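## Task

Take the orange cap off its marker while leaving the second marker's cap fully seated. Every marker and cap has to finish resting on the desk. Release everything and pull the hands away at the end. The robot must not tip or fall over, and nothing may count as done if it stays in place only because the robot holds it.

## Robot and tools

ROBOT. A wheeled cart with a differential drive (it cannot strafe), a pan/tilt head carrying head_camera, and two five-joint arms, left_arm and right_arm, each with a one-jaw gripper and a wrist camera (left_wrist_camera, right_wrist_camera). The cart spans x = -0.35 to 0.07 m and is 0.53 m wide. Arm pan axes sit at x = -0.060, y = +0.155 (left) and -0.155 m (right); the shoulder is 0.03 m out from that axis and 0.89 m high. Link lengths: upper arm 0.116, forearm 0.135, hand 0.162 m. A fixed-jaw tip reaches roughly 0.44 m from its pan axis and no lower than 0.55 m above the floor.

FRAMES. Base frame: on the floor between the drive wheels, x ahead, y to the left, z up. left_hand and right_hand in the state are tip positions of each fixed jaw in this frame; a held object sits on the swinging-jaw side of that point. Hand axes: z along the fingers, y from swinging jaw toward fixed jaw. These readings can be off by a few cm, differently per arm. base_odometry is relative to the base frame at scene start, built from wheel rotation only (slip looks like motion); heading in radians, left positive, -3.142 to 3.142.

execute_actions. Arguments: actions, a list holding one action or nothing (empty just reports), and optional cameras, a list from head_camera, left_wrist_camera, right_wrist_camera, all (omitted/null/all gives every camera, [] gives none). An action may have base, joints, or both, starting together. base is an offset from where the base last measured itself, with exactly one key: translate_m (metres, -1.4 to 1.4, positive = forward) or rotate_rad (radians, -3.2 to 3.2, positive = counter-clockwise seen from above). joints is one dictionary for both arms and head, keyed by joint name, each value an absolute target in radians: head_pan_rad -3.2 to 3.2 (0 ahead, + left); head_tilt_rad -0.76 to 1.45 (0 level, + down); for each of left_arm_ and right_arm_: shoulder_pan_rad -1.919 to 1.919, shoulder_lift_rad -1.745 to 1.745, elbow_flex_rad -1.69 to 1.58, wrist_flex_rad -1.658 to 1.658, wrist_roll_rad -2.743 to 2.841, gripper_rad 0 to 1.919. Omitted joints may keep driving toward earlier targets. A bad key or value rejects the whole call with no motion.

JOINT MEANING. Pan 0 points the left arm left and the right arm right; positive is clockwise from above; straight ahead is +1.571 (left) and -1.571 (right). With lift, elbow and wrist flex all 0 the upper arm is near vertical (tilted 0.24 rad outward) and forearm and fingers are horizontal; positive values bend downward, and their sum is the finger angle below horizontal (1.571 = pointing down, possible only with the forearm no more than 0.08 rad above horizontal). Wrist roll -1.522: jaws close across the arm plane, fixed jaw on the left looking outward; 1.619: fixed jaw on the right; 0.049: closing within the plane, fixed jaw below (level fingers) or toward the pan axis (fingers down). Jaw gap vs gripper angle: 0 gives 0.003 m, 0.3 gives 0.026, 0.6 gives 0.049, 1 gives 0.076, 1.919 gives 0.106. The hand body protrudes about 0.08 m above level fingers when the fixed jaw is left, below when right, so over a desk use fixed jaw left. Squeeze by targeting up to 0.2 rad below the touching angle; lower risks a trip. A holding jaw reports off_target.

STOWING. Stowed left arm: shoulder_pan -1.75, shoulder_lift 0.05, elbow_flex 1.35, wrist_flex -1.55, wrist_roll -1.52; right arm identical except shoulder_pan 1.75. Stow in two steps (wrist flex and roll first, then the rest); when unstowing, do not move the wrists first. Turning in place needs 0.44 m free radius; near a desk, turning or reversing can snag the cart rear and topple the robot.

RESULTS. base_status and joint_status describe the last accepted action: done (reached; for the base, wheels turned fully), off_target (stopped short under load, obstruction or a tripped motor, may keep pushing), time_out (holds where it stopped). joint command not followed, with a cause line, means a self-collision check refused an arm's targets (gripper still acts); affected joints show not_followed and may be retried on later actions until valid. on_its_own lists uncommanded changes. A MOTOR HOT line appears from 55 °C; at 70 °C an OVER-TEMPERATURE FAULT stops that arm and its joints show limit_stop_at_motor_heat, so resend targets afterwards. A reported stop cancels the remaining motion-type calls in that reply. The pictures line lists image order.

SAG AND TRIPS. Loaded or outstretched joints rest below their targets; offset the next target upward by that sag. A joint stuck more than about 0.30 rad off for about 2 s trips to 20 % torque (thinking time counts). Reset: once still, target 0.2 rad beyond the reading away from the offending target (or 0.04 rad past the range end; for a jaw, the end). To stop a blocked joint pushing, command its current reading. Lift capacity: about 0.4 kg per hand at full reach, 0.7 kg within 0.28 m, about 1 kg with both hands close in.

OTHER TOOLS. wait(seconds 0 to 10) lets the scene run and returns state and images. zoom_image(camera, region [x0, y0, x1, y1] pixels, top-left origin, at most 504 by 504) enlarges part of that camera's latest full image. read_manual(section "licences") gives licence text only. finished_scene(scene) ends the current scene irreversibly and reports success; replying with no tool call ends everything.

AVOID. Arms colliding or pressing on each other, pulling hard on objects in front (tips the robot), dropping or knocking things off the desk, slamming, and holding loads long enough to overheat. The robot holds its last command while you think.

Each tool is called as name(argument=value, ...) on one line, values as JSON.

## Session

execute_actions(actions=[])

Scene clock: 0.00 s.
base_odometry: x=+0.000 y=+0.000 heading=+0.000 (m, m, rad; odometry frame)
base_status: not commanded
joint_positions: head_pan_rad=+0.034 head_tilt_rad=+0.019 left_arm_shoulder_pan_rad=-1.744 left_arm_shoulder_lift_rad=+0.067 left_arm_elbow_flex_rad=+1.395 left_arm_wrist_flex_rad=-1.504 left_arm_wrist_roll_rad=-1.501 left_arm_gripper_rad=+1.920 right_arm_shoulder_pan_rad=+1.759 right_arm_shoulder_lift_rad=+0.073 right_arm_elbow_flex_rad=+1.356 right_arm_wrist_flex_rad=-1.639 right_arm_wrist_roll_rad=-1.493 right_arm_gripper_rad=+1.920
joint_status: not commanded
left_hand: x=-0.3011 y=+0.1051 z=+0.8772 quat_wxyz=(-0.055, -0.689, -0.067, +0.720) (m; base frame)
right_hand: x=-0.3049 y=-0.1161 z=+0.9044 quat_wxyz=(-0.085, +0.627, -0.050, -0.773) (m; base frame)
pictures: head_camera, left_wrist_camera, right_wrist_camera
Images, in order (width x height): head_camera 644x476, left_wrist_camera 644x476, right_wrist_camera 644x476.

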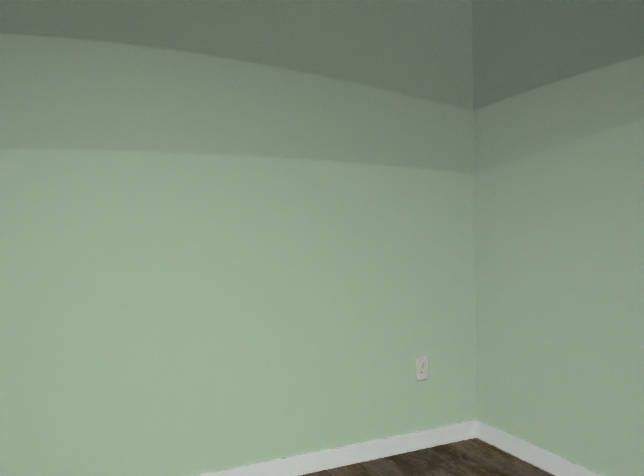

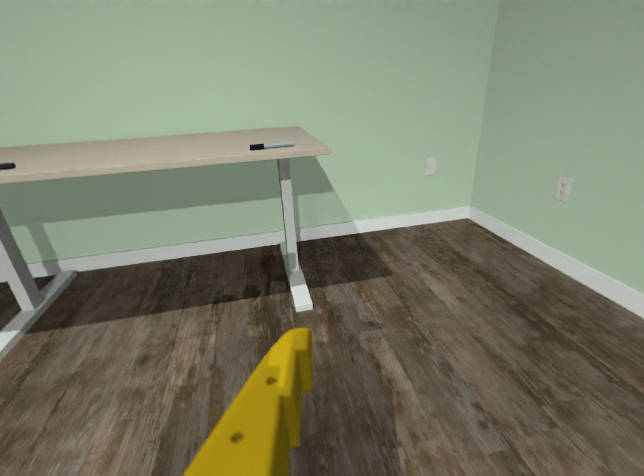

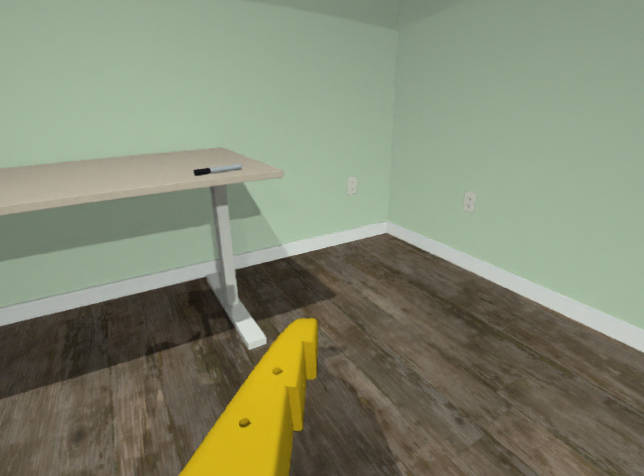

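The desk is behind.

execute_actions(actions=[{"joints":{"head_pan_rad":3.1,"head_tilt_rad":0.35}}], cameras=["head_camera"])

Scene clock: 3.07 s.
base_odometry: x=+0.000 y=+0.000 heading=+0.000 (m, m, rad; odometry frame)
base_status: not commanded
joint_positions: head_pan_rad=+3.090 head_tilt_rad=+0.343 left_arm_shoulder_pan_rad=-1.744 left_arm_shoulder_lift_rad=+0.067 left_arm_elbow_flex_rad=+1.395 left_arm_wrist_flex_rad=-1.504 left_arm_wrist_roll_rad=-1.501 left_arm_gripper_rad=+1.920 right_arm_shoulder_pan_rad=+1.759 right_arm_shoulder_lift_rad=+0.073 right_arm_elbow_flex_rad=+1.356 right_arm_wrist_flex_rad=-1.639 right_arm_wrist_roll_rad=-1.493 right_arm_gripper_rad=+1.920
joint_status: all done
left_hand: x=-0.3011 y=+0.1051 z=+0.8772 quat_wxyz=(-0.055, -0.689, -0.067, +0.720) (m; base frame)
right_hand: x=-0.3049 y=-0.1161 z=+0.9044 quat_wxyz=(-0.085, +0.627, -0.050, -0.773) (m; base frame)
pictures: head_camera
Images, in order (width x height): head_camera 644x476.

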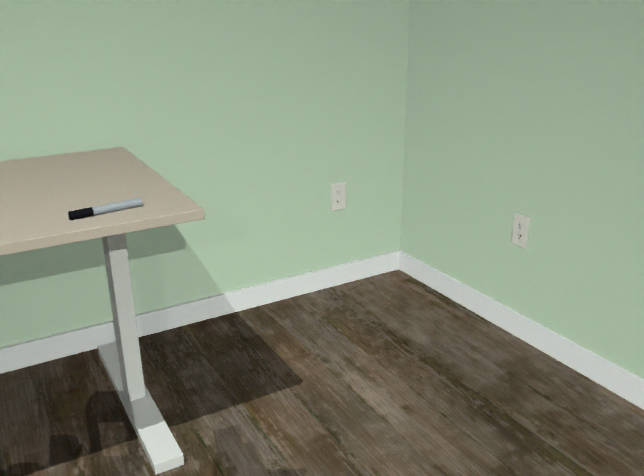

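execute_actions(actions=[{"joints":{"head_pan_rad":-2.5,"head_tilt_rad":0.35}}], cameras=["head_camera"])

Scene clock: 7.90 s.
base_odometry: x=+0.000 y=+0.000 heading=+0.000 (m, m, rad; odometry frame)
base_status: not commanded
joint_positions: head_pan_rad=-2.490 head_tilt_rad=+0.343 left_arm_shoulder_pan_rad=-1.744 left_arm_shoulder_lift_rad=+0.067 left_arm_elbow_flex_rad=+1.395 left_arm_wrist_flex_rad=-1.504 left_arm_wrist_roll_rad=-1.501 left_arm_gripper_rad=+1.920 right_arm_shoulder_pan_rad=+1.759 right_arm_shoulder_lift_rad=+0.073 right_arm_elbow_flex_rad=+1.356 right_arm_wrist_flex_rad=-1.639 right_arm_wrist_roll_rad=-1.493 right_arm_gripper_rad=+1.920
joint_status: all done
left_hand: x=-0.3011 y=+0.1051 z=+0.8772 quat_wxyz=(-0.055, -0.689, -0.067, +0.720) (m; base frame)
right_hand: x=-0.3049 y=-0.1161 z=+0.9044 quat_wxyz=(-0.085, +0.627, -0.050, -0.773) (m; base frame)
pictures: head_camera
Images, in order (width x height): head_camera 644x476.

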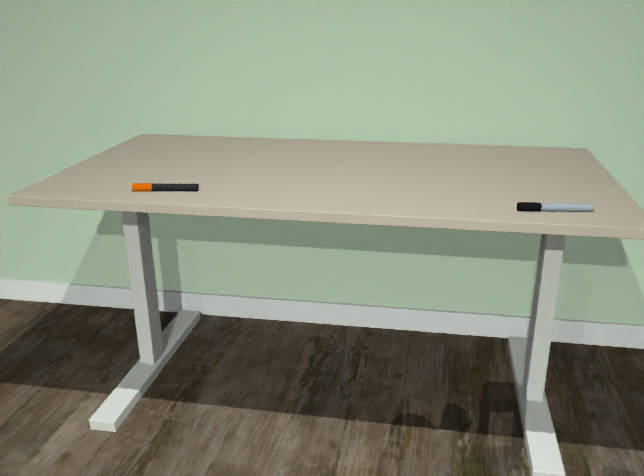

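execute_actions(actions=[{"base":{"rotate_rad":-1.97},"joints":{"head_pan_rad":-0.6,"head_tilt_rad":0.4}}], cameras=[])

execute_actions(actions=[{"base":{"translate_m":1.05}}], cameras=[])

execute_actions(actions=[{"base":{"rotate_rad":-0.68},"joints":{"head_pan_rad":0,"head_tilt_rad":0.55}}], cameras=["head_camera"])

Scene clock: 12.63 s.
base_odometry: x=-0.001 y=+0.000 heading=-1.969 (m, m, rad; odometry frame)
base_status: done
joint_positions: head_pan_rad=-0.610 head_tilt_rad=+0.393 left_arm_shoulder_pan_rad=-1.744 left_arm_shoulder_lift_rad=+0.067 left_arm_elbow_flex_rad=+1.395 left_arm_wrist_flex_rad=-1.504 left_arm_wrist_roll_rad=-1.501 left_arm_gripper_rad=+1.920 right_arm_shoulder_pan_rad=+1.759 right_arm_shoulder_lift_rad=+0.073 right_arm_elbow_flex_rad=+1.356 right_arm_wrist_flex_rad=-1.639 right_arm_wrist_roll_rad=-1.493 right_arm_gripper_rad=+1.920
joint_status: all done
left_hand: x=-0.3011 y=+0.1051 z=+0.8772 quat_wxyz=(-0.055, -0.689, -0.067, +0.720) (m; base frame)
right_hand: x=-0.3049 y=-0.1161 z=+0.9044 quat_wxyz=(-0.085, +0.627, -0.050, -0.773) (m; base frame)
pictures: none
No camera images: the call's "cameras" was empty. Leave "cameras" out to get every camera's image.

Scene clock: 18.80 s.
base_odometry: x=-0.410 y=-0.967 heading=-1.969 (m, m, rad; odometry frame)
base_status: done
joint_positions: head_pan_rad=-0.610 head_tilt_rad=+0.393 left_arm_shoulder_pan_rad=-1.744 left_arm_shoulder_lift_rad=+0.067 left_arm_elbow_flex_rad=+1.395 left_arm_wrist_flex_rad=-1.504 left_arm_wrist_roll_rad=-1.501 left_arm_gripper_rad=+1.920 right_arm_shoulder_pan_rad=+1.759 right_arm_shoulder_lift_rad=+0.073 right_arm_elbow_flex_rad=+1.356 right_arm_wrist_flex_rad=-1.639 right_arm_wrist_roll_rad=-1.493 right_arm_gripper_rad=+1.920
joint_status: not commanded
left_hand: x=-0.3011 y=+0.1051 z=+0.8772 quat_wxyz=(-0.055, -0.689, -0.067, +0.720) (m; base frame)
right_hand: x=-0.3049 y=-0.1161 z=+0.9044 quat_wxyz=(-0.085, +0.627, -0.050, -0.773) (m; base frame)
pictures: none
No camera images: the call's "cameras" was empty. Leave "cameras" out to get every camera's image.

Scene clock: 20.37 s.
base_odometry: x=-0.409 y=-0.967 heading=-2.649 (m, m, rad; odometry frame)
base_status: done
joint_positions: head_pan_rad=-0.010 head_tilt_rad=+0.544 left_arm_shoulder_pan_rad=-1.744 left_arm_shoulder_lift_rad=+0.067 left_arm_elbow_flex_rad=+1.395 left_arm_wrist_flex_rad=-1.504 left_arm_wrist_roll_rad=-1.501 left_arm_gripper_rad=+1.920 right_arm_shoulder_pan_rad=+1.759 right_arm_shoulder_lift_rad=+0.073 right_arm_elbow_flex_rad=+1.356 right_arm_wrist_flex_rad=-1.639 right_arm_wrist_roll_rad=-1.493 right_arm_gripper_rad=+1.920
joint_status: all done
left_hand: x=-0.3011 y=+0.1051 z=+0.8772 quat_wxyz=(-0.055, -0.689, -0.067, +0.720) (m; base frame)
right_hand: x=-0.3049 y=-0.1161 z=+0.9044 quat_wxyz=(-0.085, +0.627, -0.050, -0.773) (m; base frame)
pictures: head_camera
Images, in order (width x height): head_camera 644x476.

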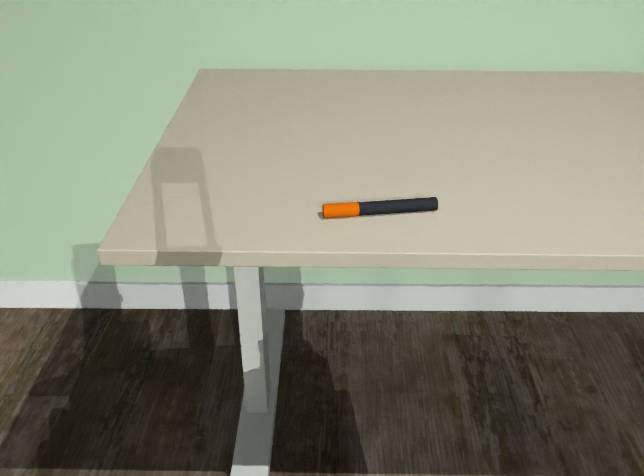

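execute_actions(actions=[{"base":{"rotate_rad":-0.26},"joints":{"left_arm_shoulder_pan_rad":1.2,"right_arm_shoulder_pan_rad":-1.2,"left_arm_shoulder_lift_rad":0.0,"right_arm_shoulder_lift_rad":0.0,"left_arm_elbow_flex_rad":0.3,"right_arm_elbow_flex_rad":0.3}}], cameras=[])

execute_actions(actions=[{"base":{"translate_m":0.35},"joints":{"left_arm_wrist_flex_rad":0.9,"right_arm_wrist_flex_rad":0.9,"left_arm_wrist_roll_rad":0.35,"right_arm_wrist_roll_rad":2.8}}], cameras=[])

execute_actions(actions=[{"base":{"rotate_rad":0.26},"joints":{"head_tilt_rad":0.95}}])

Scene clock: 25.27 s.
base_odometry: x=-0.409 y=-0.967 heading=-2.908 (m, m, rad; odometry frame)
base_status: done
joint_positions: head_pan_rad=-0.010 head_tilt_rad=+0.544 left_arm_shoulder_pan_rad=+1.192 left_arm_shoulder_lift_rad=+0.033 left_arm_elbow_flex_rad=+0.331 left_arm_wrist_flex_rad=-1.504 left_arm_wrist_roll_rad=-1.501 left_arm_gripper_rad=+1.920 right_arm_shoulder_pan_rad=-1.189 right_arm_shoulder_lift_rad=+0.033 right_arm_elbow_flex_rad=+0.336 right_arm_wrist_flex_rad=-1.639 right_arm_wrist_roll_rad=-1.493 right_arm_gripper_rad=+1.920
joint_status: all done
left_hand: x=+0.1764 y=+0.2573 z=+1.1081 quat_wxyz=(+0.961, -0.042, +0.210, +0.174) (m; base frame)
right_hand: x=+0.1636 y=-0.2365 z=+1.1149 quat_wxyz=(+0.968, +0.026, +0.148, -0.202) (m; base frame)
pictures: none
No camera images: the call's "cameras" was empty. Leave "cameras" out to get every camera's image.

Scene clock: 29.33 s.
base_odometry: x=-0.750 y=-1.047 heading=-2.909 (m, m, rad; odometry frame)
base_status: done
joint_positions: head_pan_rad=-0.010 head_tilt_rad=+0.544 left_arm_shoulder_pan_rad=+1.194 left_arm_shoulder_lift_rad=+0.033 left_arm_elbow_flex_rad=+0.331 left_arm_wrist_flex_rad=+0.897 left_arm_wrist_roll_rad=+0.343 left_arm_gripper_rad=+1.920 right_arm_shoulder_pan_rad=-1.190 right_arm_shoulder_lift_rad=+0.033 right_arm_elbow_flex_rad=+0.336 right_arm_wrist_flex_rad=+0.895 right_arm_wrist_roll_rad=+2.790 right_arm_gripper_rad=+1.920
joint_status: all done
left_hand: x=+0.1566 y=+0.2379 z=+0.8073 quat_wxyz=(+0.114, -0.890, +0.430, -0.105) (m; base frame)
right_hand: x=+0.1666 y=-0.2489 z=+0.8109 quat_wxyz=(-0.107, -0.912, -0.380, -0.109) (m; base frame)
pictures: none
No camera images: the call's "cameras" was empty. Leave "cameras" out to get every camera's image.

Scene clock: 30.37 s.
base_odometry: x=-0.750 y=-1.047 heading=-2.651 (m, m, rad; odometry frame)
base_status: done
joint_positions: head_pan_rad=-0.010 head_tilt_rad=+0.945 left_arm_shoulder_pan_rad=+1.194 left_arm_shoulder_lift_rad=+0.033 left_arm_elbow_flex_rad=+0.331 left_arm_wrist_flex_rad=+0.897 left_arm_wrist_roll_rad=+0.343 left_arm_gripper_rad=+1.920 right_arm_shoulder_pan_rad=-1.190 right_arm_shoulder_lift_rad=+0.033 right_arm_elbow_flex_rad=+0.336 right_arm_wrist_flex_rad=+0.895 right_arm_wrist_roll_rad=+2.790 right_arm_gripper_rad=+1.920
joint_status: all done
left_hand: x=+0.1566 y=+0.2379 z=+0.8073 quat_wxyz=(+0.114, -0.890, +0.430, -0.105) (m; base frame)
right_hand: x=+0.1666 y=-0.2489 z=+0.8109 quat_wxyz=(-0.107, -0.912, -0.380, -0.109) (m; base frame)
pictures: head_camera, left_wrist_camera, right_wrist_camera
Images, in order (width x height): head_camera 644x476, left_wrist_camera 644x476, right_wrist_camera 644x476.

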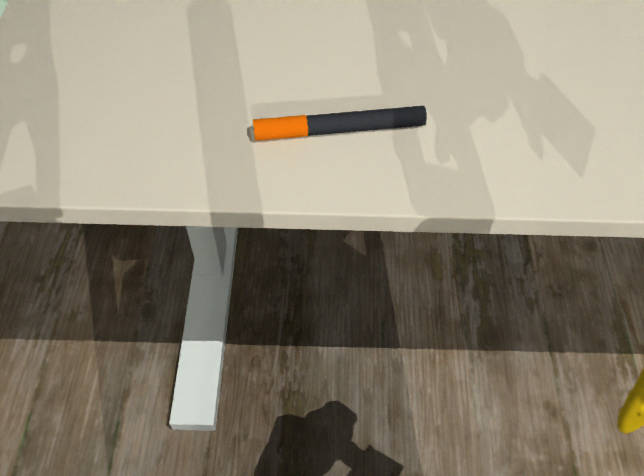

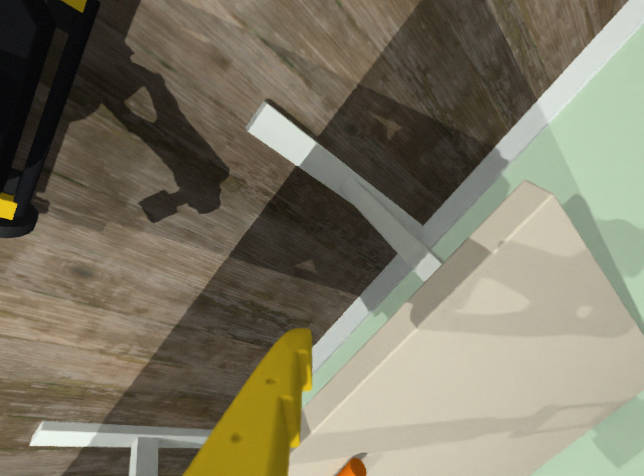

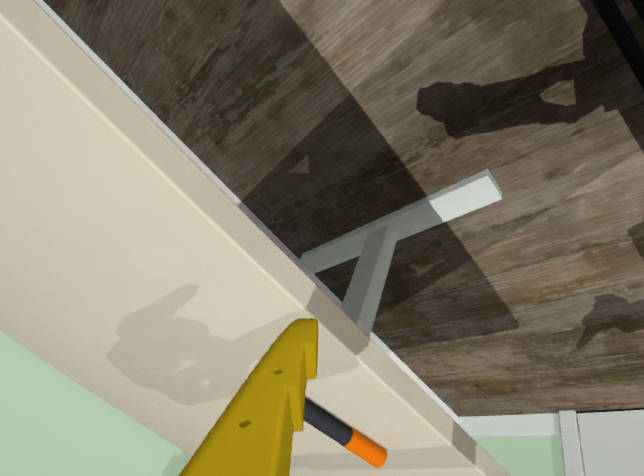

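execute_actions(actions=[{"base":{"translate_m":0.21},"joints":{"head_tilt_rad":1.15,"left_arm_wrist_flex_rad":0.7,"right_arm_wrist_flex_rad":0.7}}])

Scene clock: 32.90 s.
base_odometry: x=-0.935 y=-1.146 heading=-2.649 (m, m, rad; odometry frame)
base_status: done
joint_positions: head_pan_rad=-0.010 head_tilt_rad=+1.145 left_arm_shoulder_pan_rad=+1.194 left_arm_shoulder_lift_rad=+0.033 left_arm_elbow_flex_rad=+0.331 left_arm_wrist_flex_rad=+0.710 left_arm_wrist_roll_rad=+0.343 left_arm_gripper_rad=+1.920 right_arm_shoulder_pan_rad=-1.190 right_arm_shoulder_lift_rad=+0.033 right_arm_elbow_flex_rad=+0.336 right_arm_wrist_flex_rad=+0.711 right_arm_wrist_roll_rad=+2.790 right_arm_gripper_rad=+1.920
joint_status: all done
left_hand: x=+0.1828 y=+0.2482 z=+0.8178 quat_wxyz=(+0.181, -0.873, +0.422, -0.167) (m; base frame)
right_hand: x=+0.1914 y=-0.2588 z=+0.8236 quat_wxyz=(-0.170, -0.895, -0.373, -0.173) (m; base frame)
pictures: head_camera, left_wrist_camera, right_wrist_camera
Images, in order (width x height): head_camera 644x476, left_wrist_camera 644x476, right_wrist_camera 644x476.

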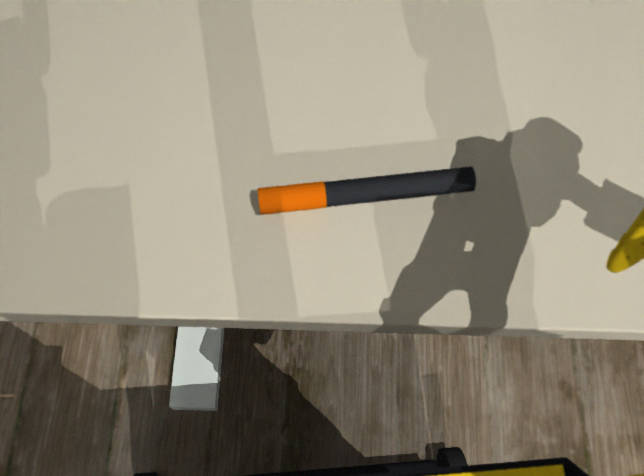

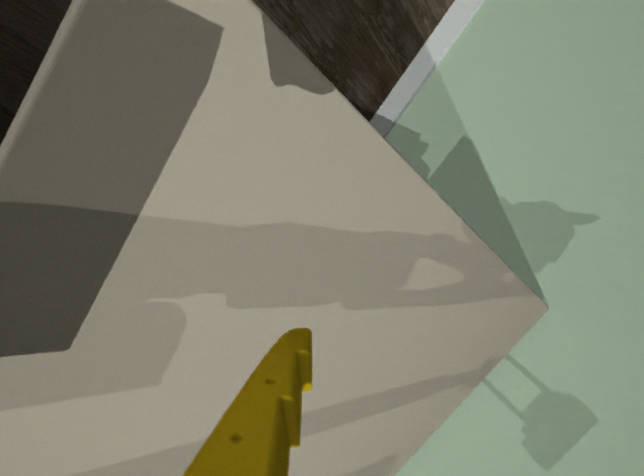

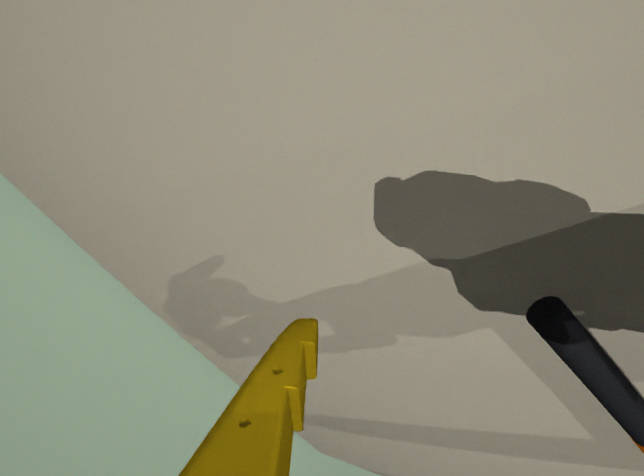

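execute_actions(actions=[{"base":{"translate_m":-0.22}}], cameras=[])

execute_actions(actions=[{"base":{"rotate_rad":-0.27}}], cameras=[])

execute_actions(actions=[{"base":{"translate_m":0.16}}], cameras=[])

execute_actions(actions=[{"base":{"rotate_rad":0.27}}], cameras=[])

execute_actions(actions=[{"base":{"translate_m":0.05}}], cameras=["head_camera"])

Scene clock: 36.00 s.
base_odometry: x=-0.741 y=-1.042 heading=-2.646 (m, m, rad; odometry frame)
base_status: done
joint_positions: head_pan_rad=-0.010 head_tilt_rad=+1.145 left_arm_shoulder_pan_rad=+1.194 left_arm_shoulder_lift_rad=+0.033 left_arm_elbow_flex_rad=+0.331 left_arm_wrist_flex_rad=+0.710 left_arm_wrist_roll_rad=+0.343 left_arm_gripper_rad=+1.920 right_arm_shoulder_pan_rad=-1.190 right_arm_shoulder_lift_rad=+0.033 right_arm_elbow_flex_rad=+0.336 right_arm_wrist_flex_rad=+0.711 right_arm_wrist_roll_rad=+2.790 right_arm_gripper_rad=+1.920
joint_status: not commanded
left_hand: x=+0.1828 y=+0.2482 z=+0.8178 quat_wxyz=(+0.181, -0.873, +0.422, -0.167) (m; base frame)
right_hand: x=+0.1914 y=-0.2588 z=+0.8236 quat_wxyz=(-0.170, -0.895, -0.373, -0.173) (m; base frame)
pictures: none
No camera images: the call's "cameras" was empty. Leave "cameras" out to get every camera's image.

Scene clock: 37.03 s.
base_odometry: x=-0.741 y=-1.042 heading=-2.915 (m, m, rad; odometry frame)
base_status: done
joint_positions: head_pan_rad=-0.010 head_tilt_rad=+1.145 left_arm_shoulder_pan_rad=+1.195 left_arm_shoulder_lift_rad=+0.033 left_arm_elbow_flex_rad=+0.331 left_arm_wrist_flex_rad=+0.710 left_arm_wrist_roll_rad=+0.343 left_arm_gripper_rad=+1.920 right_arm_shoulder_pan_rad=-1.190 right_arm_shoulder_lift_rad=+0.033 right_arm_elbow_flex_rad=+0.336 right_arm_wrist_flex_rad=+0.711 right_arm_wrist_roll_rad=+2.790 right_arm_gripper_rad=+1.920
joint_status: not commanded
left_hand: x=+0.1829 y=+0.2478 z=+0.8178 quat_wxyz=(+0.181, -0.872, +0.422, -0.167) (m; base frame)
right_hand: x=+0.1914 y=-0.2588 z=+0.8236 quat_wxyz=(-0.170, -0.895, -0.373, -0.173) (m; base frame)
pictures: none
No camera images: the call's "cameras" was empty. Leave "cameras" out to get every camera's image.

Scene clock: 38.60 s.
base_odometry: x=-0.897 y=-1.078 heading=-2.917 (m, m, rad; odometry frame)
base_status: done
joint_positions: head_pan_rad=-0.010 head_tilt_rad=+1.145 left_arm_shoulder_pan_rad=+1.195 left_arm_shoulder_lift_rad=+0.033 left_arm_elbow_flex_rad=+0.331 left_arm_wrist_flex_rad=+0.710 left_arm_wrist_roll_rad=+0.343 left_arm_gripper_rad=+1.920 right_arm_shoulder_pan_rad=-1.190 right_arm_shoulder_lift_rad=+0.033 right_arm_elbow_flex_rad=+0.336 right_arm_wrist_flex_rad=+0.711 right_arm_wrist_roll_rad=+2.790 right_arm_gripper_rad=+1.920
joint_status: not commanded
left_hand: x=+0.1829 y=+0.2478 z=+0.8178 quat_wxyz=(+0.181, -0.872, +0.422, -0.167) (m; base frame)
right_hand: x=+0.1914 y=-0.2588 z=+0.8236 quat_wxyz=(-0.170, -0.895, -0.373, -0.173) (m; base frame)
pictures: none
No camera images: the call's "cameras" was empty. Leave "cameras" out to get every camera's image.

Scene clock: 39.63 s.
base_odometry: x=-0.897 y=-1.078 heading=-2.648 (m, m, rad; odometry frame)
base_status: done
joint_positions: head_pan_rad=-0.010 head_tilt_rad=+1.145 left_arm_shoulder_pan_rad=+1.195 left_arm_shoulder_lift_rad=+0.033 left_arm_elbow_flex_rad=+0.331 left_arm_wrist_flex_rad=+0.710 left_arm_wrist_roll_rad=+0.343 left_arm_gripper_rad=+1.920 right_arm_shoulder_pan_rad=-1.190 right_arm_shoulder_lift_rad=+0.033 right_arm_elbow_flex_rad=+0.336 right_arm_wrist_flex_rad=+0.711 right_arm_wrist_roll_rad=+2.790 right_arm_gripper_rad=+1.920
joint_status: not commanded
left_hand: x=+0.1829 y=+0.2478 z=+0.8178 quat_wxyz=(+0.181, -0.872, +0.422, -0.167) (m; base frame)
right_hand: x=+0.1914 y=-0.2588 z=+0.8236 quat_wxyz=(-0.170, -0.895, -0.373, -0.173) (m; base frame)
pictures: none
No camera images: the call's "cameras" was empty. Leave "cameras" out to get every camera's image.

Scene clock: 40.60 s.
base_odometry: x=-0.941 y=-1.101 heading=-2.646 (m, m, rad; odometry frame)
base_status: done
joint_positions: head_pan_rad=-0.010 head_tilt_rad=+1.145 left_arm_shoulder_pan_rad=+1.195 left_arm_shoulder_lift_rad=+0.033 left_arm_elbow_flex_rad=+0.331 left_arm_wrist_flex_rad=+0.710 left_arm_wrist_roll_rad=+0.343 left_arm_gripper_rad=+1.920 right_arm_shoulder_pan_rad=-1.190 right_arm_shoulder_lift_rad=+0.033 right_arm_elbow_flex_rad=+0.336 right_arm_wrist_flex_rad=+0.711 right_arm_wrist_roll_rad=+2.790 right_arm_gripper_rad=+1.920
joint_status: not commanded
left_hand: x=+0.1829 y=+0.2478 z=+0.8178 quat_wxyz=(+0.181, -0.872, +0.422, -0.167) (m; base frame)
right_hand: x=+0.1914 y=-0.2588 z=+0.8236 quat_wxyz=(-0.170, -0.895, -0.373, -0.173) (m; base frame)
pictures: head_camera
Images, in order (width x height): head_camera 644x476.

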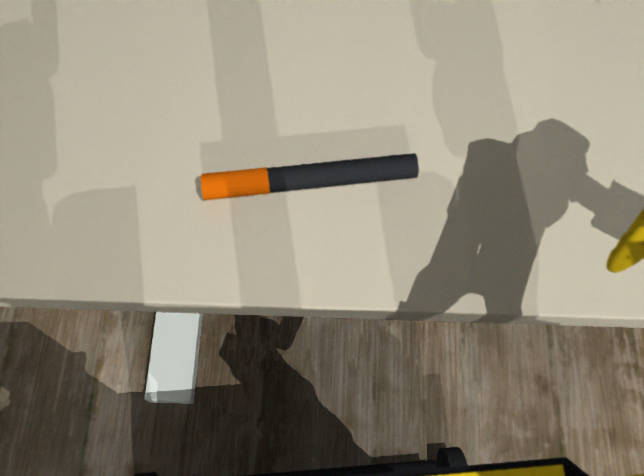

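execute_actions(actions=[{"joints":{"left_arm_shoulder_pan_rad":1.877,"left_arm_shoulder_lift_rad":0.40,"left_arm_elbow_flex_rad":-0.25,"left_arm_wrist_flex_rad":1.05,"left_arm_wrist_roll_rad":0.43,"left_arm_gripper_rad":0.7,"right_arm_shoulder_pan_rad":-1.9,"right_arm_shoulder_lift_rad":0.65,"right_arm_elbow_flex_rad":-0.58,"right_arm_wrist_flex_rad":0.98,"right_arm_wrist_roll_rad":2.84,"right_arm_gripper_rad":0.7}}])

Scene clock: 42.87 s.
base_odometry: x=-0.941 y=-1.101 heading=-2.646 (m, m, rad; odometry frame)
base_status: not commanded
joint_positions: head_pan_rad=-0.010 head_tilt_rad=+1.145 left_arm_shoulder_pan_rad=+1.869 left_arm_shoulder_lift_rad=+0.412 left_arm_elbow_flex_rad=-0.219 left_arm_wrist_flex_rad=+1.046 left_arm_wrist_roll_rad=+0.422 left_arm_gripper_rad=+0.710 right_arm_shoulder_pan_rad=-1.890 right_arm_shoulder_lift_rad=+0.669 right_arm_elbow_flex_rad=-0.541 right_arm_wrist_flex_rad=+0.975 right_arm_wrist_roll_rad=+2.830 right_arm_gripper_rad=+0.709
joint_status: all done
left_hand: x=+0.2066 y=+0.0697 z=+0.8109 quat_wxyz=(+0.072, -0.723, +0.671, -0.149) (m; base frame)
right_hand: x=+0.2598 y=-0.0522 z=+0.8132 quat_wxyz=(-0.100, -0.702, -0.673, -0.210) (m; base frame)
pictures: head_camera, left_wrist_camera, right_wrist_camera
Images, in order (width x height): head_camera 644x476, left_wrist_camera 644x476, right_wrist_camera 644x476.

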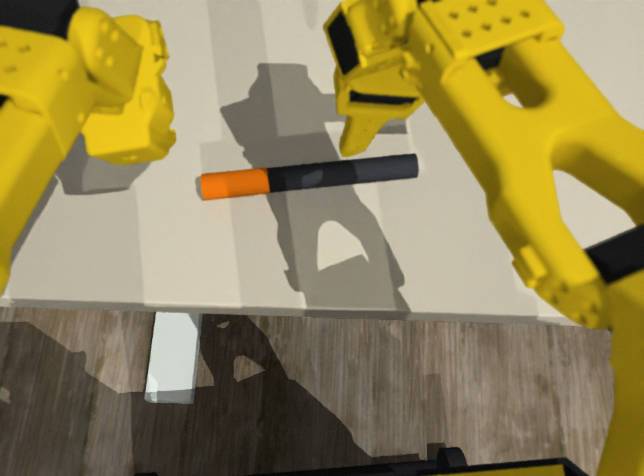

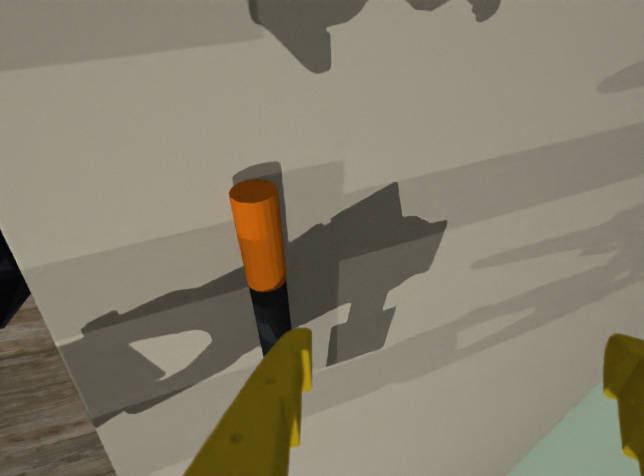

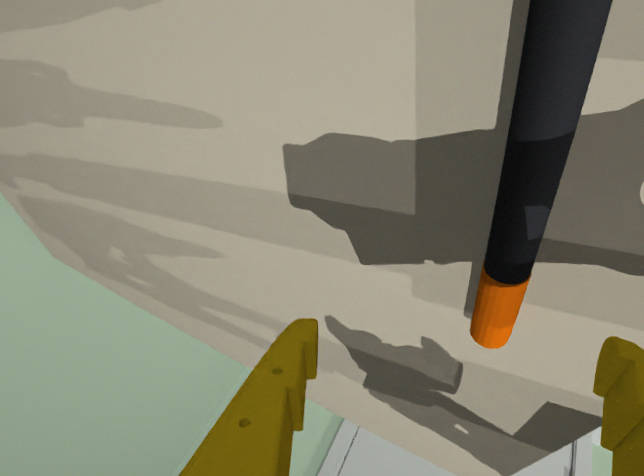

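execute_actions(actions=[{"joints":{"left_arm_shoulder_lift_rad":0.21,"left_arm_elbow_flex_rad":0.19,"left_arm_wrist_flex_rad":0.80,"right_arm_shoulder_lift_rad":0.78,"right_arm_elbow_flex_rad":-0.69,"right_arm_wrist_flex_rad":1.0}}])

Scene clock: 45.10 s.
base_odometry: x=-0.941 y=-1.101 heading=-2.646 (m, m, rad; odometry frame)
base_status: not commanded
joint_positions: head_pan_rad=-0.010 head_tilt_rad=+1.145 left_arm_shoulder_pan_rad=+1.869 left_arm_shoulder_lift_rad=+0.257 left_arm_elbow_flex_rad=+0.196 left_arm_wrist_flex_rad=+0.809 left_arm_wrist_roll_rad=+0.424 left_arm_gripper_rad=+0.710 right_arm_shoulder_pan_rad=-1.890 right_arm_shoulder_lift_rad=+0.800 right_arm_elbow_flex_rad=-0.652 right_arm_wrist_flex_rad=+0.996 right_arm_wrist_roll_rad=+2.830 right_arm_gripper_rad=+0.709
joint_status: all done
left_hand: x=+0.1795 y=+0.0780 z=+0.7862 quat_wxyz=(+0.067, -0.725, +0.671, -0.138) (m; base frame)
right_hand: x=+0.2618 y=-0.0515 z=+0.7944 quat_wxyz=(-0.091, -0.705, -0.677, -0.191) (m; base frame)
pictures: head_camera, left_wrist_camera, right_wrist_camera
Images, in order (width x height): head_camera 644x476, left_wrist_camera 644x476, right_wrist_camera 644x476.

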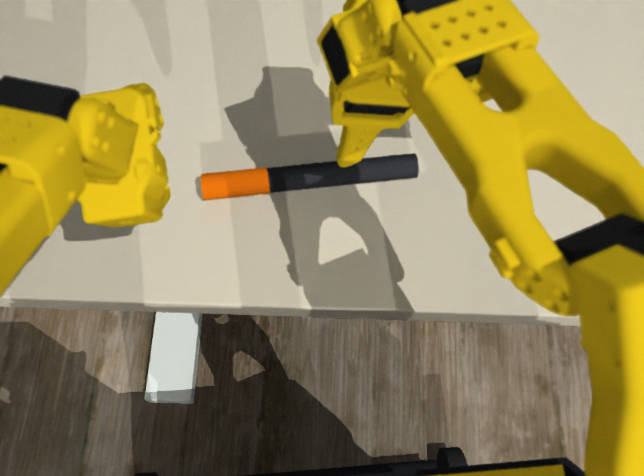

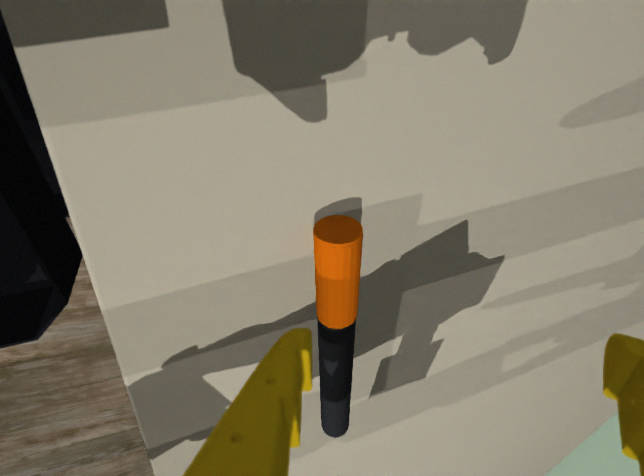

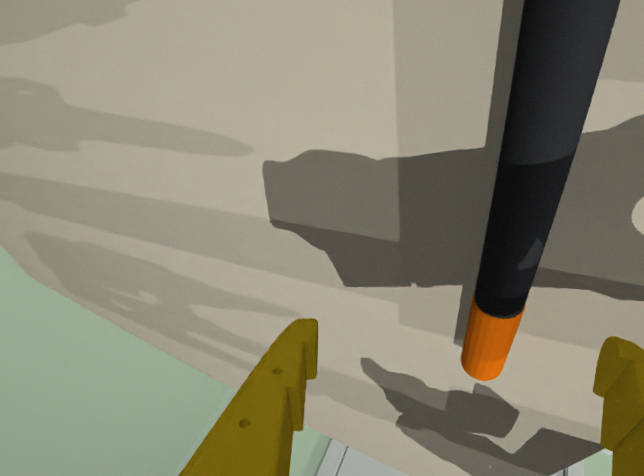

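execute_actions(actions=[{"joints":{"left_arm_shoulder_pan_rad":1.919,"left_arm_shoulder_lift_rad":0.29,"left_arm_gripper_rad":0.9,"right_arm_shoulder_lift_rad":0.78,"right_arm_elbow_flex_rad":-0.6,"right_arm_gripper_rad":1.0}}])

Scene clock: 47.67 s.
base_odometry: x=-0.941 y=-1.101 heading=-2.646 (m, m, rad; odometry frame)
base_status: not commanded
joint_positions: head_pan_rad=-0.010 head_tilt_rad=+1.145 left_arm_shoulder_pan_rad=+1.912 left_arm_shoulder_lift_rad=+0.300 left_arm_elbow_flex_rad=+0.196 left_arm_wrist_flex_rad=+0.809 left_arm_wrist_roll_rad=+0.424 left_arm_gripper_rad=+0.889 right_arm_shoulder_pan_rad=-1.890 right_arm_shoulder_lift_rad=+0.802 right_arm_elbow_flex_rad=-0.595 right_arm_wrist_flex_rad=+0.996 right_arm_wrist_roll_rad=+2.830 right_arm_gripper_rad=+0.990
joint_status: all done
left_hand: x=+0.1714 y=+0.0694 z=+0.7768 quat_wxyz=(+0.055, -0.713, +0.689, -0.120) (m; base frame)
right_hand: x=+0.2529 y=-0.0545 z=+0.7824 quat_wxyz=(-0.079, -0.709, -0.681, -0.165) (m; base frame)
pictures: head_camera, left_wrist_camera, right_wrist_camera
Images, in order (width x height): head_camera 644x476, left_wrist_camera 644x476, right_wrist_camera 644x476.

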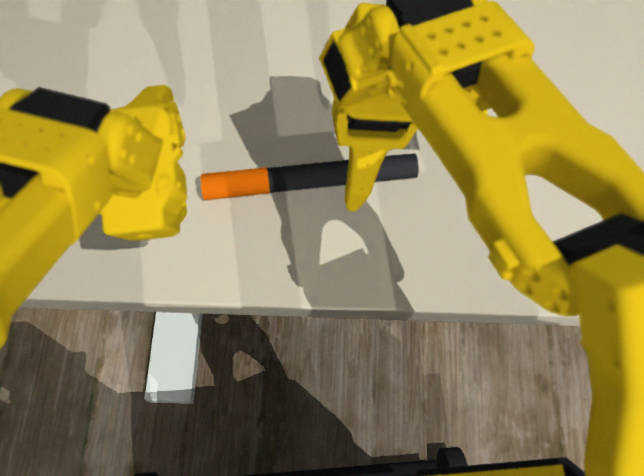

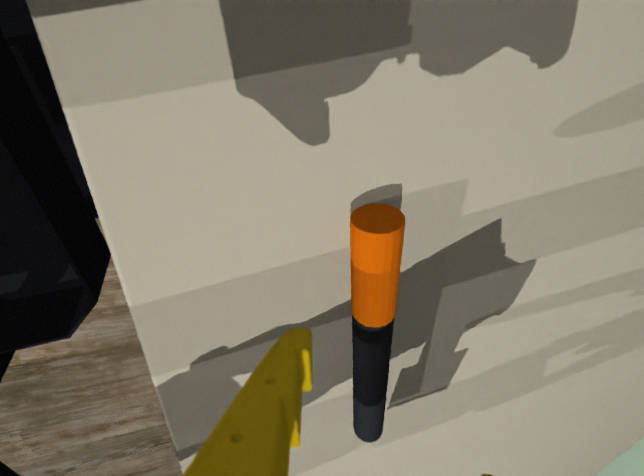

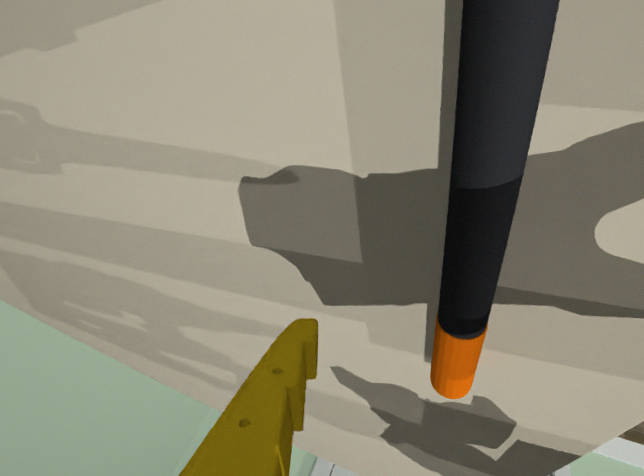

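execute_actions(actions=[{"joints":{"left_arm_shoulder_lift_rad":0.43,"left_arm_elbow_flex_rad":-0.08,"left_arm_wrist_flex_rad":0.84}}])

Scene clock: 49.50 s.
base_odometry: x=-0.941 y=-1.101 heading=-2.646 (m, m, rad; odometry frame)
base_status: not commanded
joint_positions: head_pan_rad=-0.010 head_tilt_rad=+1.145 left_arm_shoulder_pan_rad=+1.912 left_arm_shoulder_lift_rad=+0.441 left_arm_elbow_flex_rad=-0.048 left_arm_wrist_flex_rad=+0.836 left_arm_wrist_roll_rad=+0.424 left_arm_gripper_rad=+0.889 right_arm_shoulder_pan_rad=-1.890 right_arm_shoulder_lift_rad=+0.802 right_arm_elbow_flex_rad=-0.595 right_arm_wrist_flex_rad=+0.996 right_arm_wrist_roll_rad=+2.830 right_arm_gripper_rad=+0.991
joint_status: all done
left_hand: x=+0.2004 y=+0.0591 z=+0.7833 quat_wxyz=(+0.071, -0.709, +0.685, -0.155) (m; base frame)
right_hand: x=+0.2529 y=-0.0545 z=+0.7824 quat_wxyz=(-0.079, -0.709, -0.681, -0.165) (m; base frame)
pictures: head_camera, left_wrist_camera, right_wrist_camera
Images, in order (width x height): head_camera 644x476, left_wrist_camera 644x476, right_wrist_camera 644x476.

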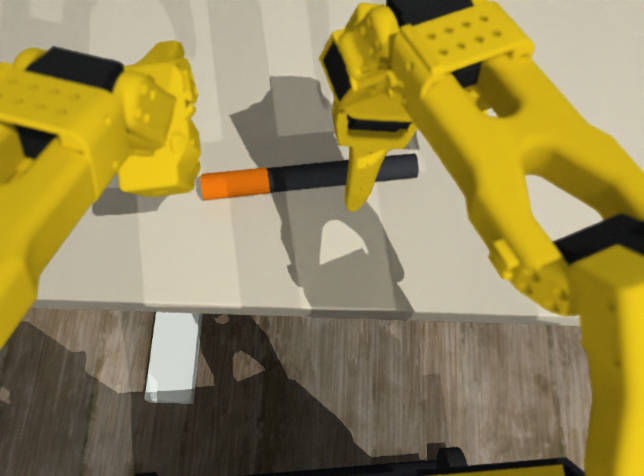

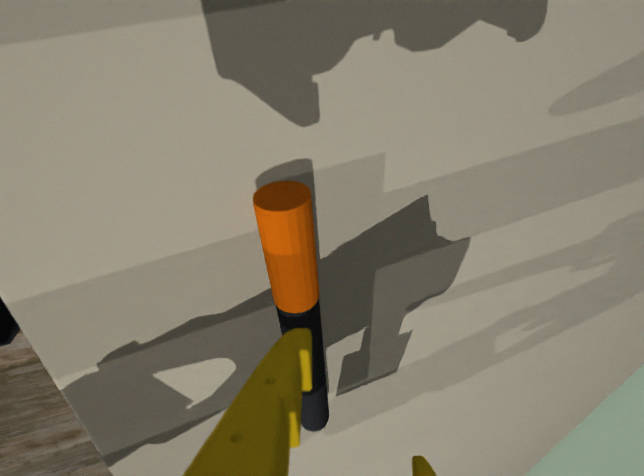

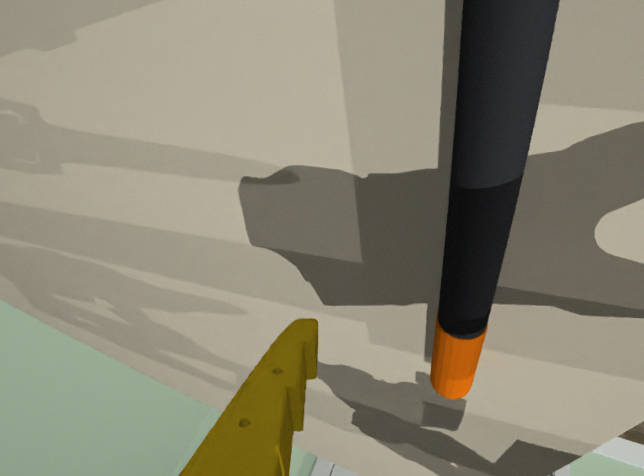

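execute_actions(actions=[{"joints":{"left_arm_shoulder_lift_rad":0.36,"left_arm_elbow_flex_rad":0.19,"left_arm_wrist_flex_rad":0.80,"right_arm_shoulder_lift_rad":0.82}}])

Scene clock: 50.80 s.
base_odometry: x=-0.941 y=-1.101 heading=-2.646 (m, m, rad; odometry frame)
base_status: not commanded
joint_positions: head_pan_rad=-0.010 head_tilt_rad=+1.145 left_arm_shoulder_pan_rad=+1.912 left_arm_shoulder_lift_rad=+0.409 left_arm_elbow_flex_rad=+0.194 left_arm_wrist_flex_rad=+0.808 left_arm_wrist_roll_rad=+0.424 left_arm_gripper_rad=+0.889 right_arm_shoulder_pan_rad=-1.890 right_arm_shoulder_lift_rad=+0.840 right_arm_elbow_flex_rad=-0.595 right_arm_wrist_flex_rad=+0.996 right_arm_wrist_roll_rad=+2.830 right_arm_gripper_rad=+0.991
joint_status: all done
left_hand: x=+0.1587 y=+0.0739 z=+0.7543 quat_wxyz=(+0.033, -0.717, +0.693, -0.073) (m; base frame)
right_hand: x=+0.2486 y=-0.0559 z=+0.7711 quat_wxyz=(-0.071, -0.712, -0.683, -0.148) (m; base frame)
pictures: head_camera, left_wrist_camera, right_wrist_camera
Images, in order (width x height): head_camera 644x476, left_wrist_camera 644x476, right_wrist_camera 644x476.

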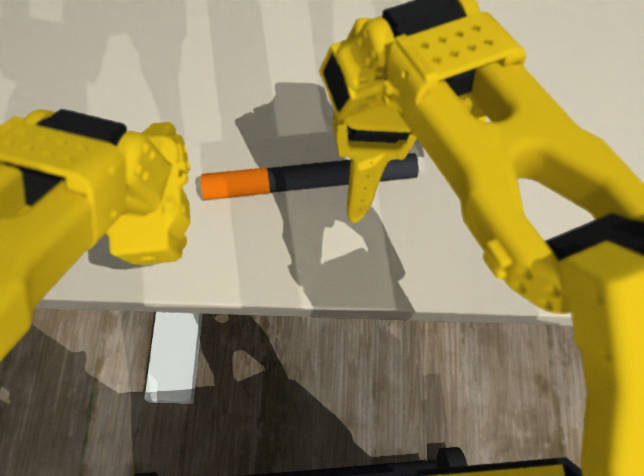

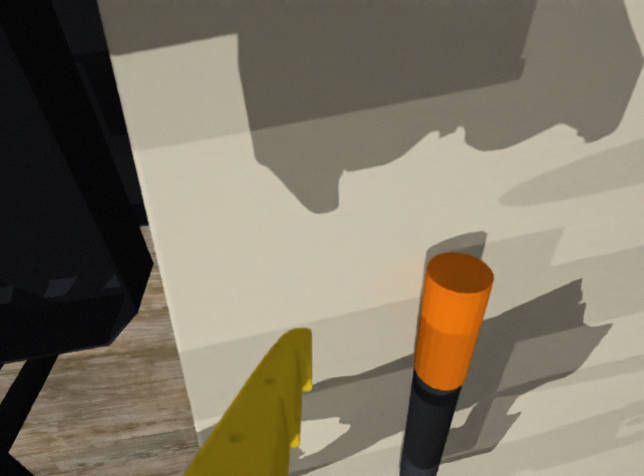

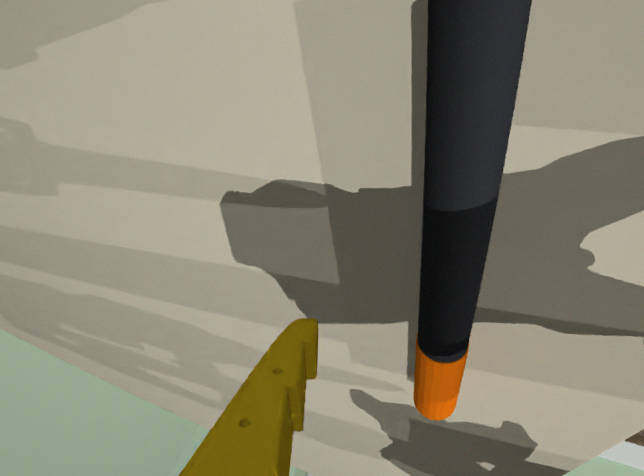

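execute_actions(actions=[{"joints":{"left_arm_shoulder_lift_rad":0.27,"left_arm_elbow_flex_rad":0.30,"left_arm_wrist_flex_rad":0.62,"right_arm_shoulder_lift_rad":0.67,"right_arm_elbow_flex_rad":-0.36,"right_arm_wrist_flex_rad":0.82}}])

Scene clock: 52.77 s.
base_odometry: x=-0.941 y=-1.101 heading=-2.646 (m, m, rad; odometry frame)
base_status: not commanded
joint_positions: head_pan_rad=-0.010 head_tilt_rad=+1.145 left_arm_shoulder_pan_rad=+1.912 left_arm_shoulder_lift_rad=+0.317 left_arm_elbow_flex_rad=+0.303 left_arm_wrist_flex_rad=+0.630 left_arm_wrist_roll_rad=+0.424 left_arm_gripper_rad=+0.889 right_arm_shoulder_pan_rad=-1.890 right_arm_shoulder_lift_rad=+0.728 right_arm_elbow_flex_rad=-0.354 right_arm_wrist_flex_rad=+0.829 right_arm_wrist_roll_rad=+2.830 right_arm_gripper_rad=+0.991
joint_status: all done
left_hand: x=+0.1732 y=+0.0688 z=+0.7634 quat_wxyz=(+0.066, -0.710, +0.686, -0.145) (m; base frame)
right_hand: x=+0.2432 y=-0.0577 z=+0.7678 quat_wxyz=(-0.079, -0.709, -0.681, -0.165) (m; base frame)
pictures: head_camera, left_wrist_camera, right_wrist_camera
Images, in order (width x height): head_camera 644x476, left_wrist_camera 644x476, right_wrist_camera 644x476.

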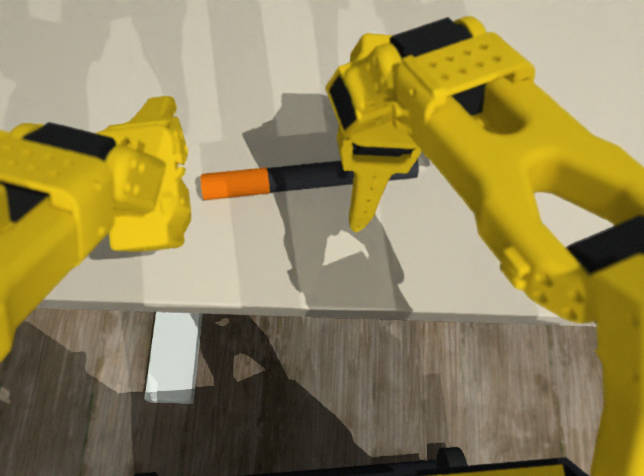

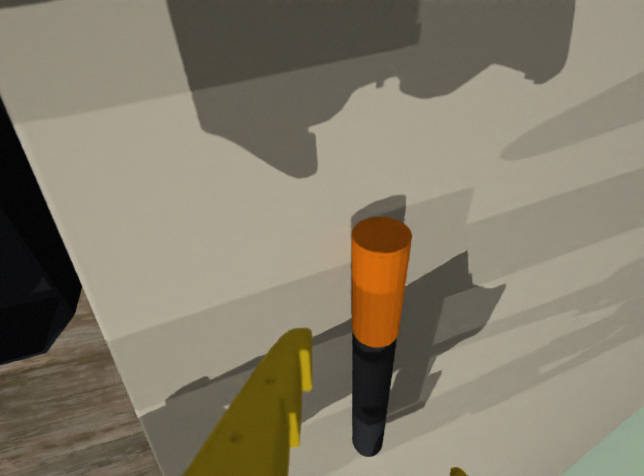

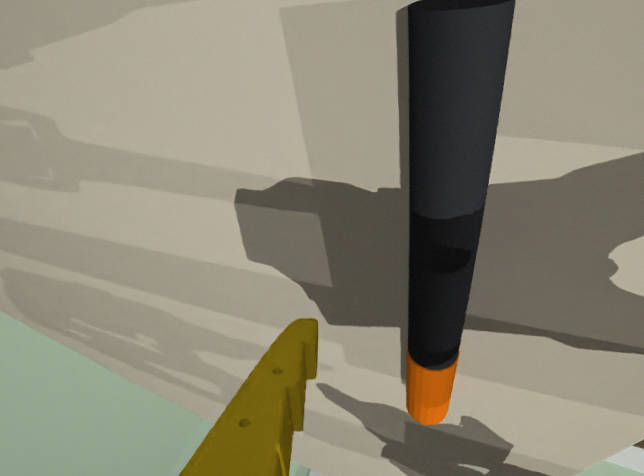

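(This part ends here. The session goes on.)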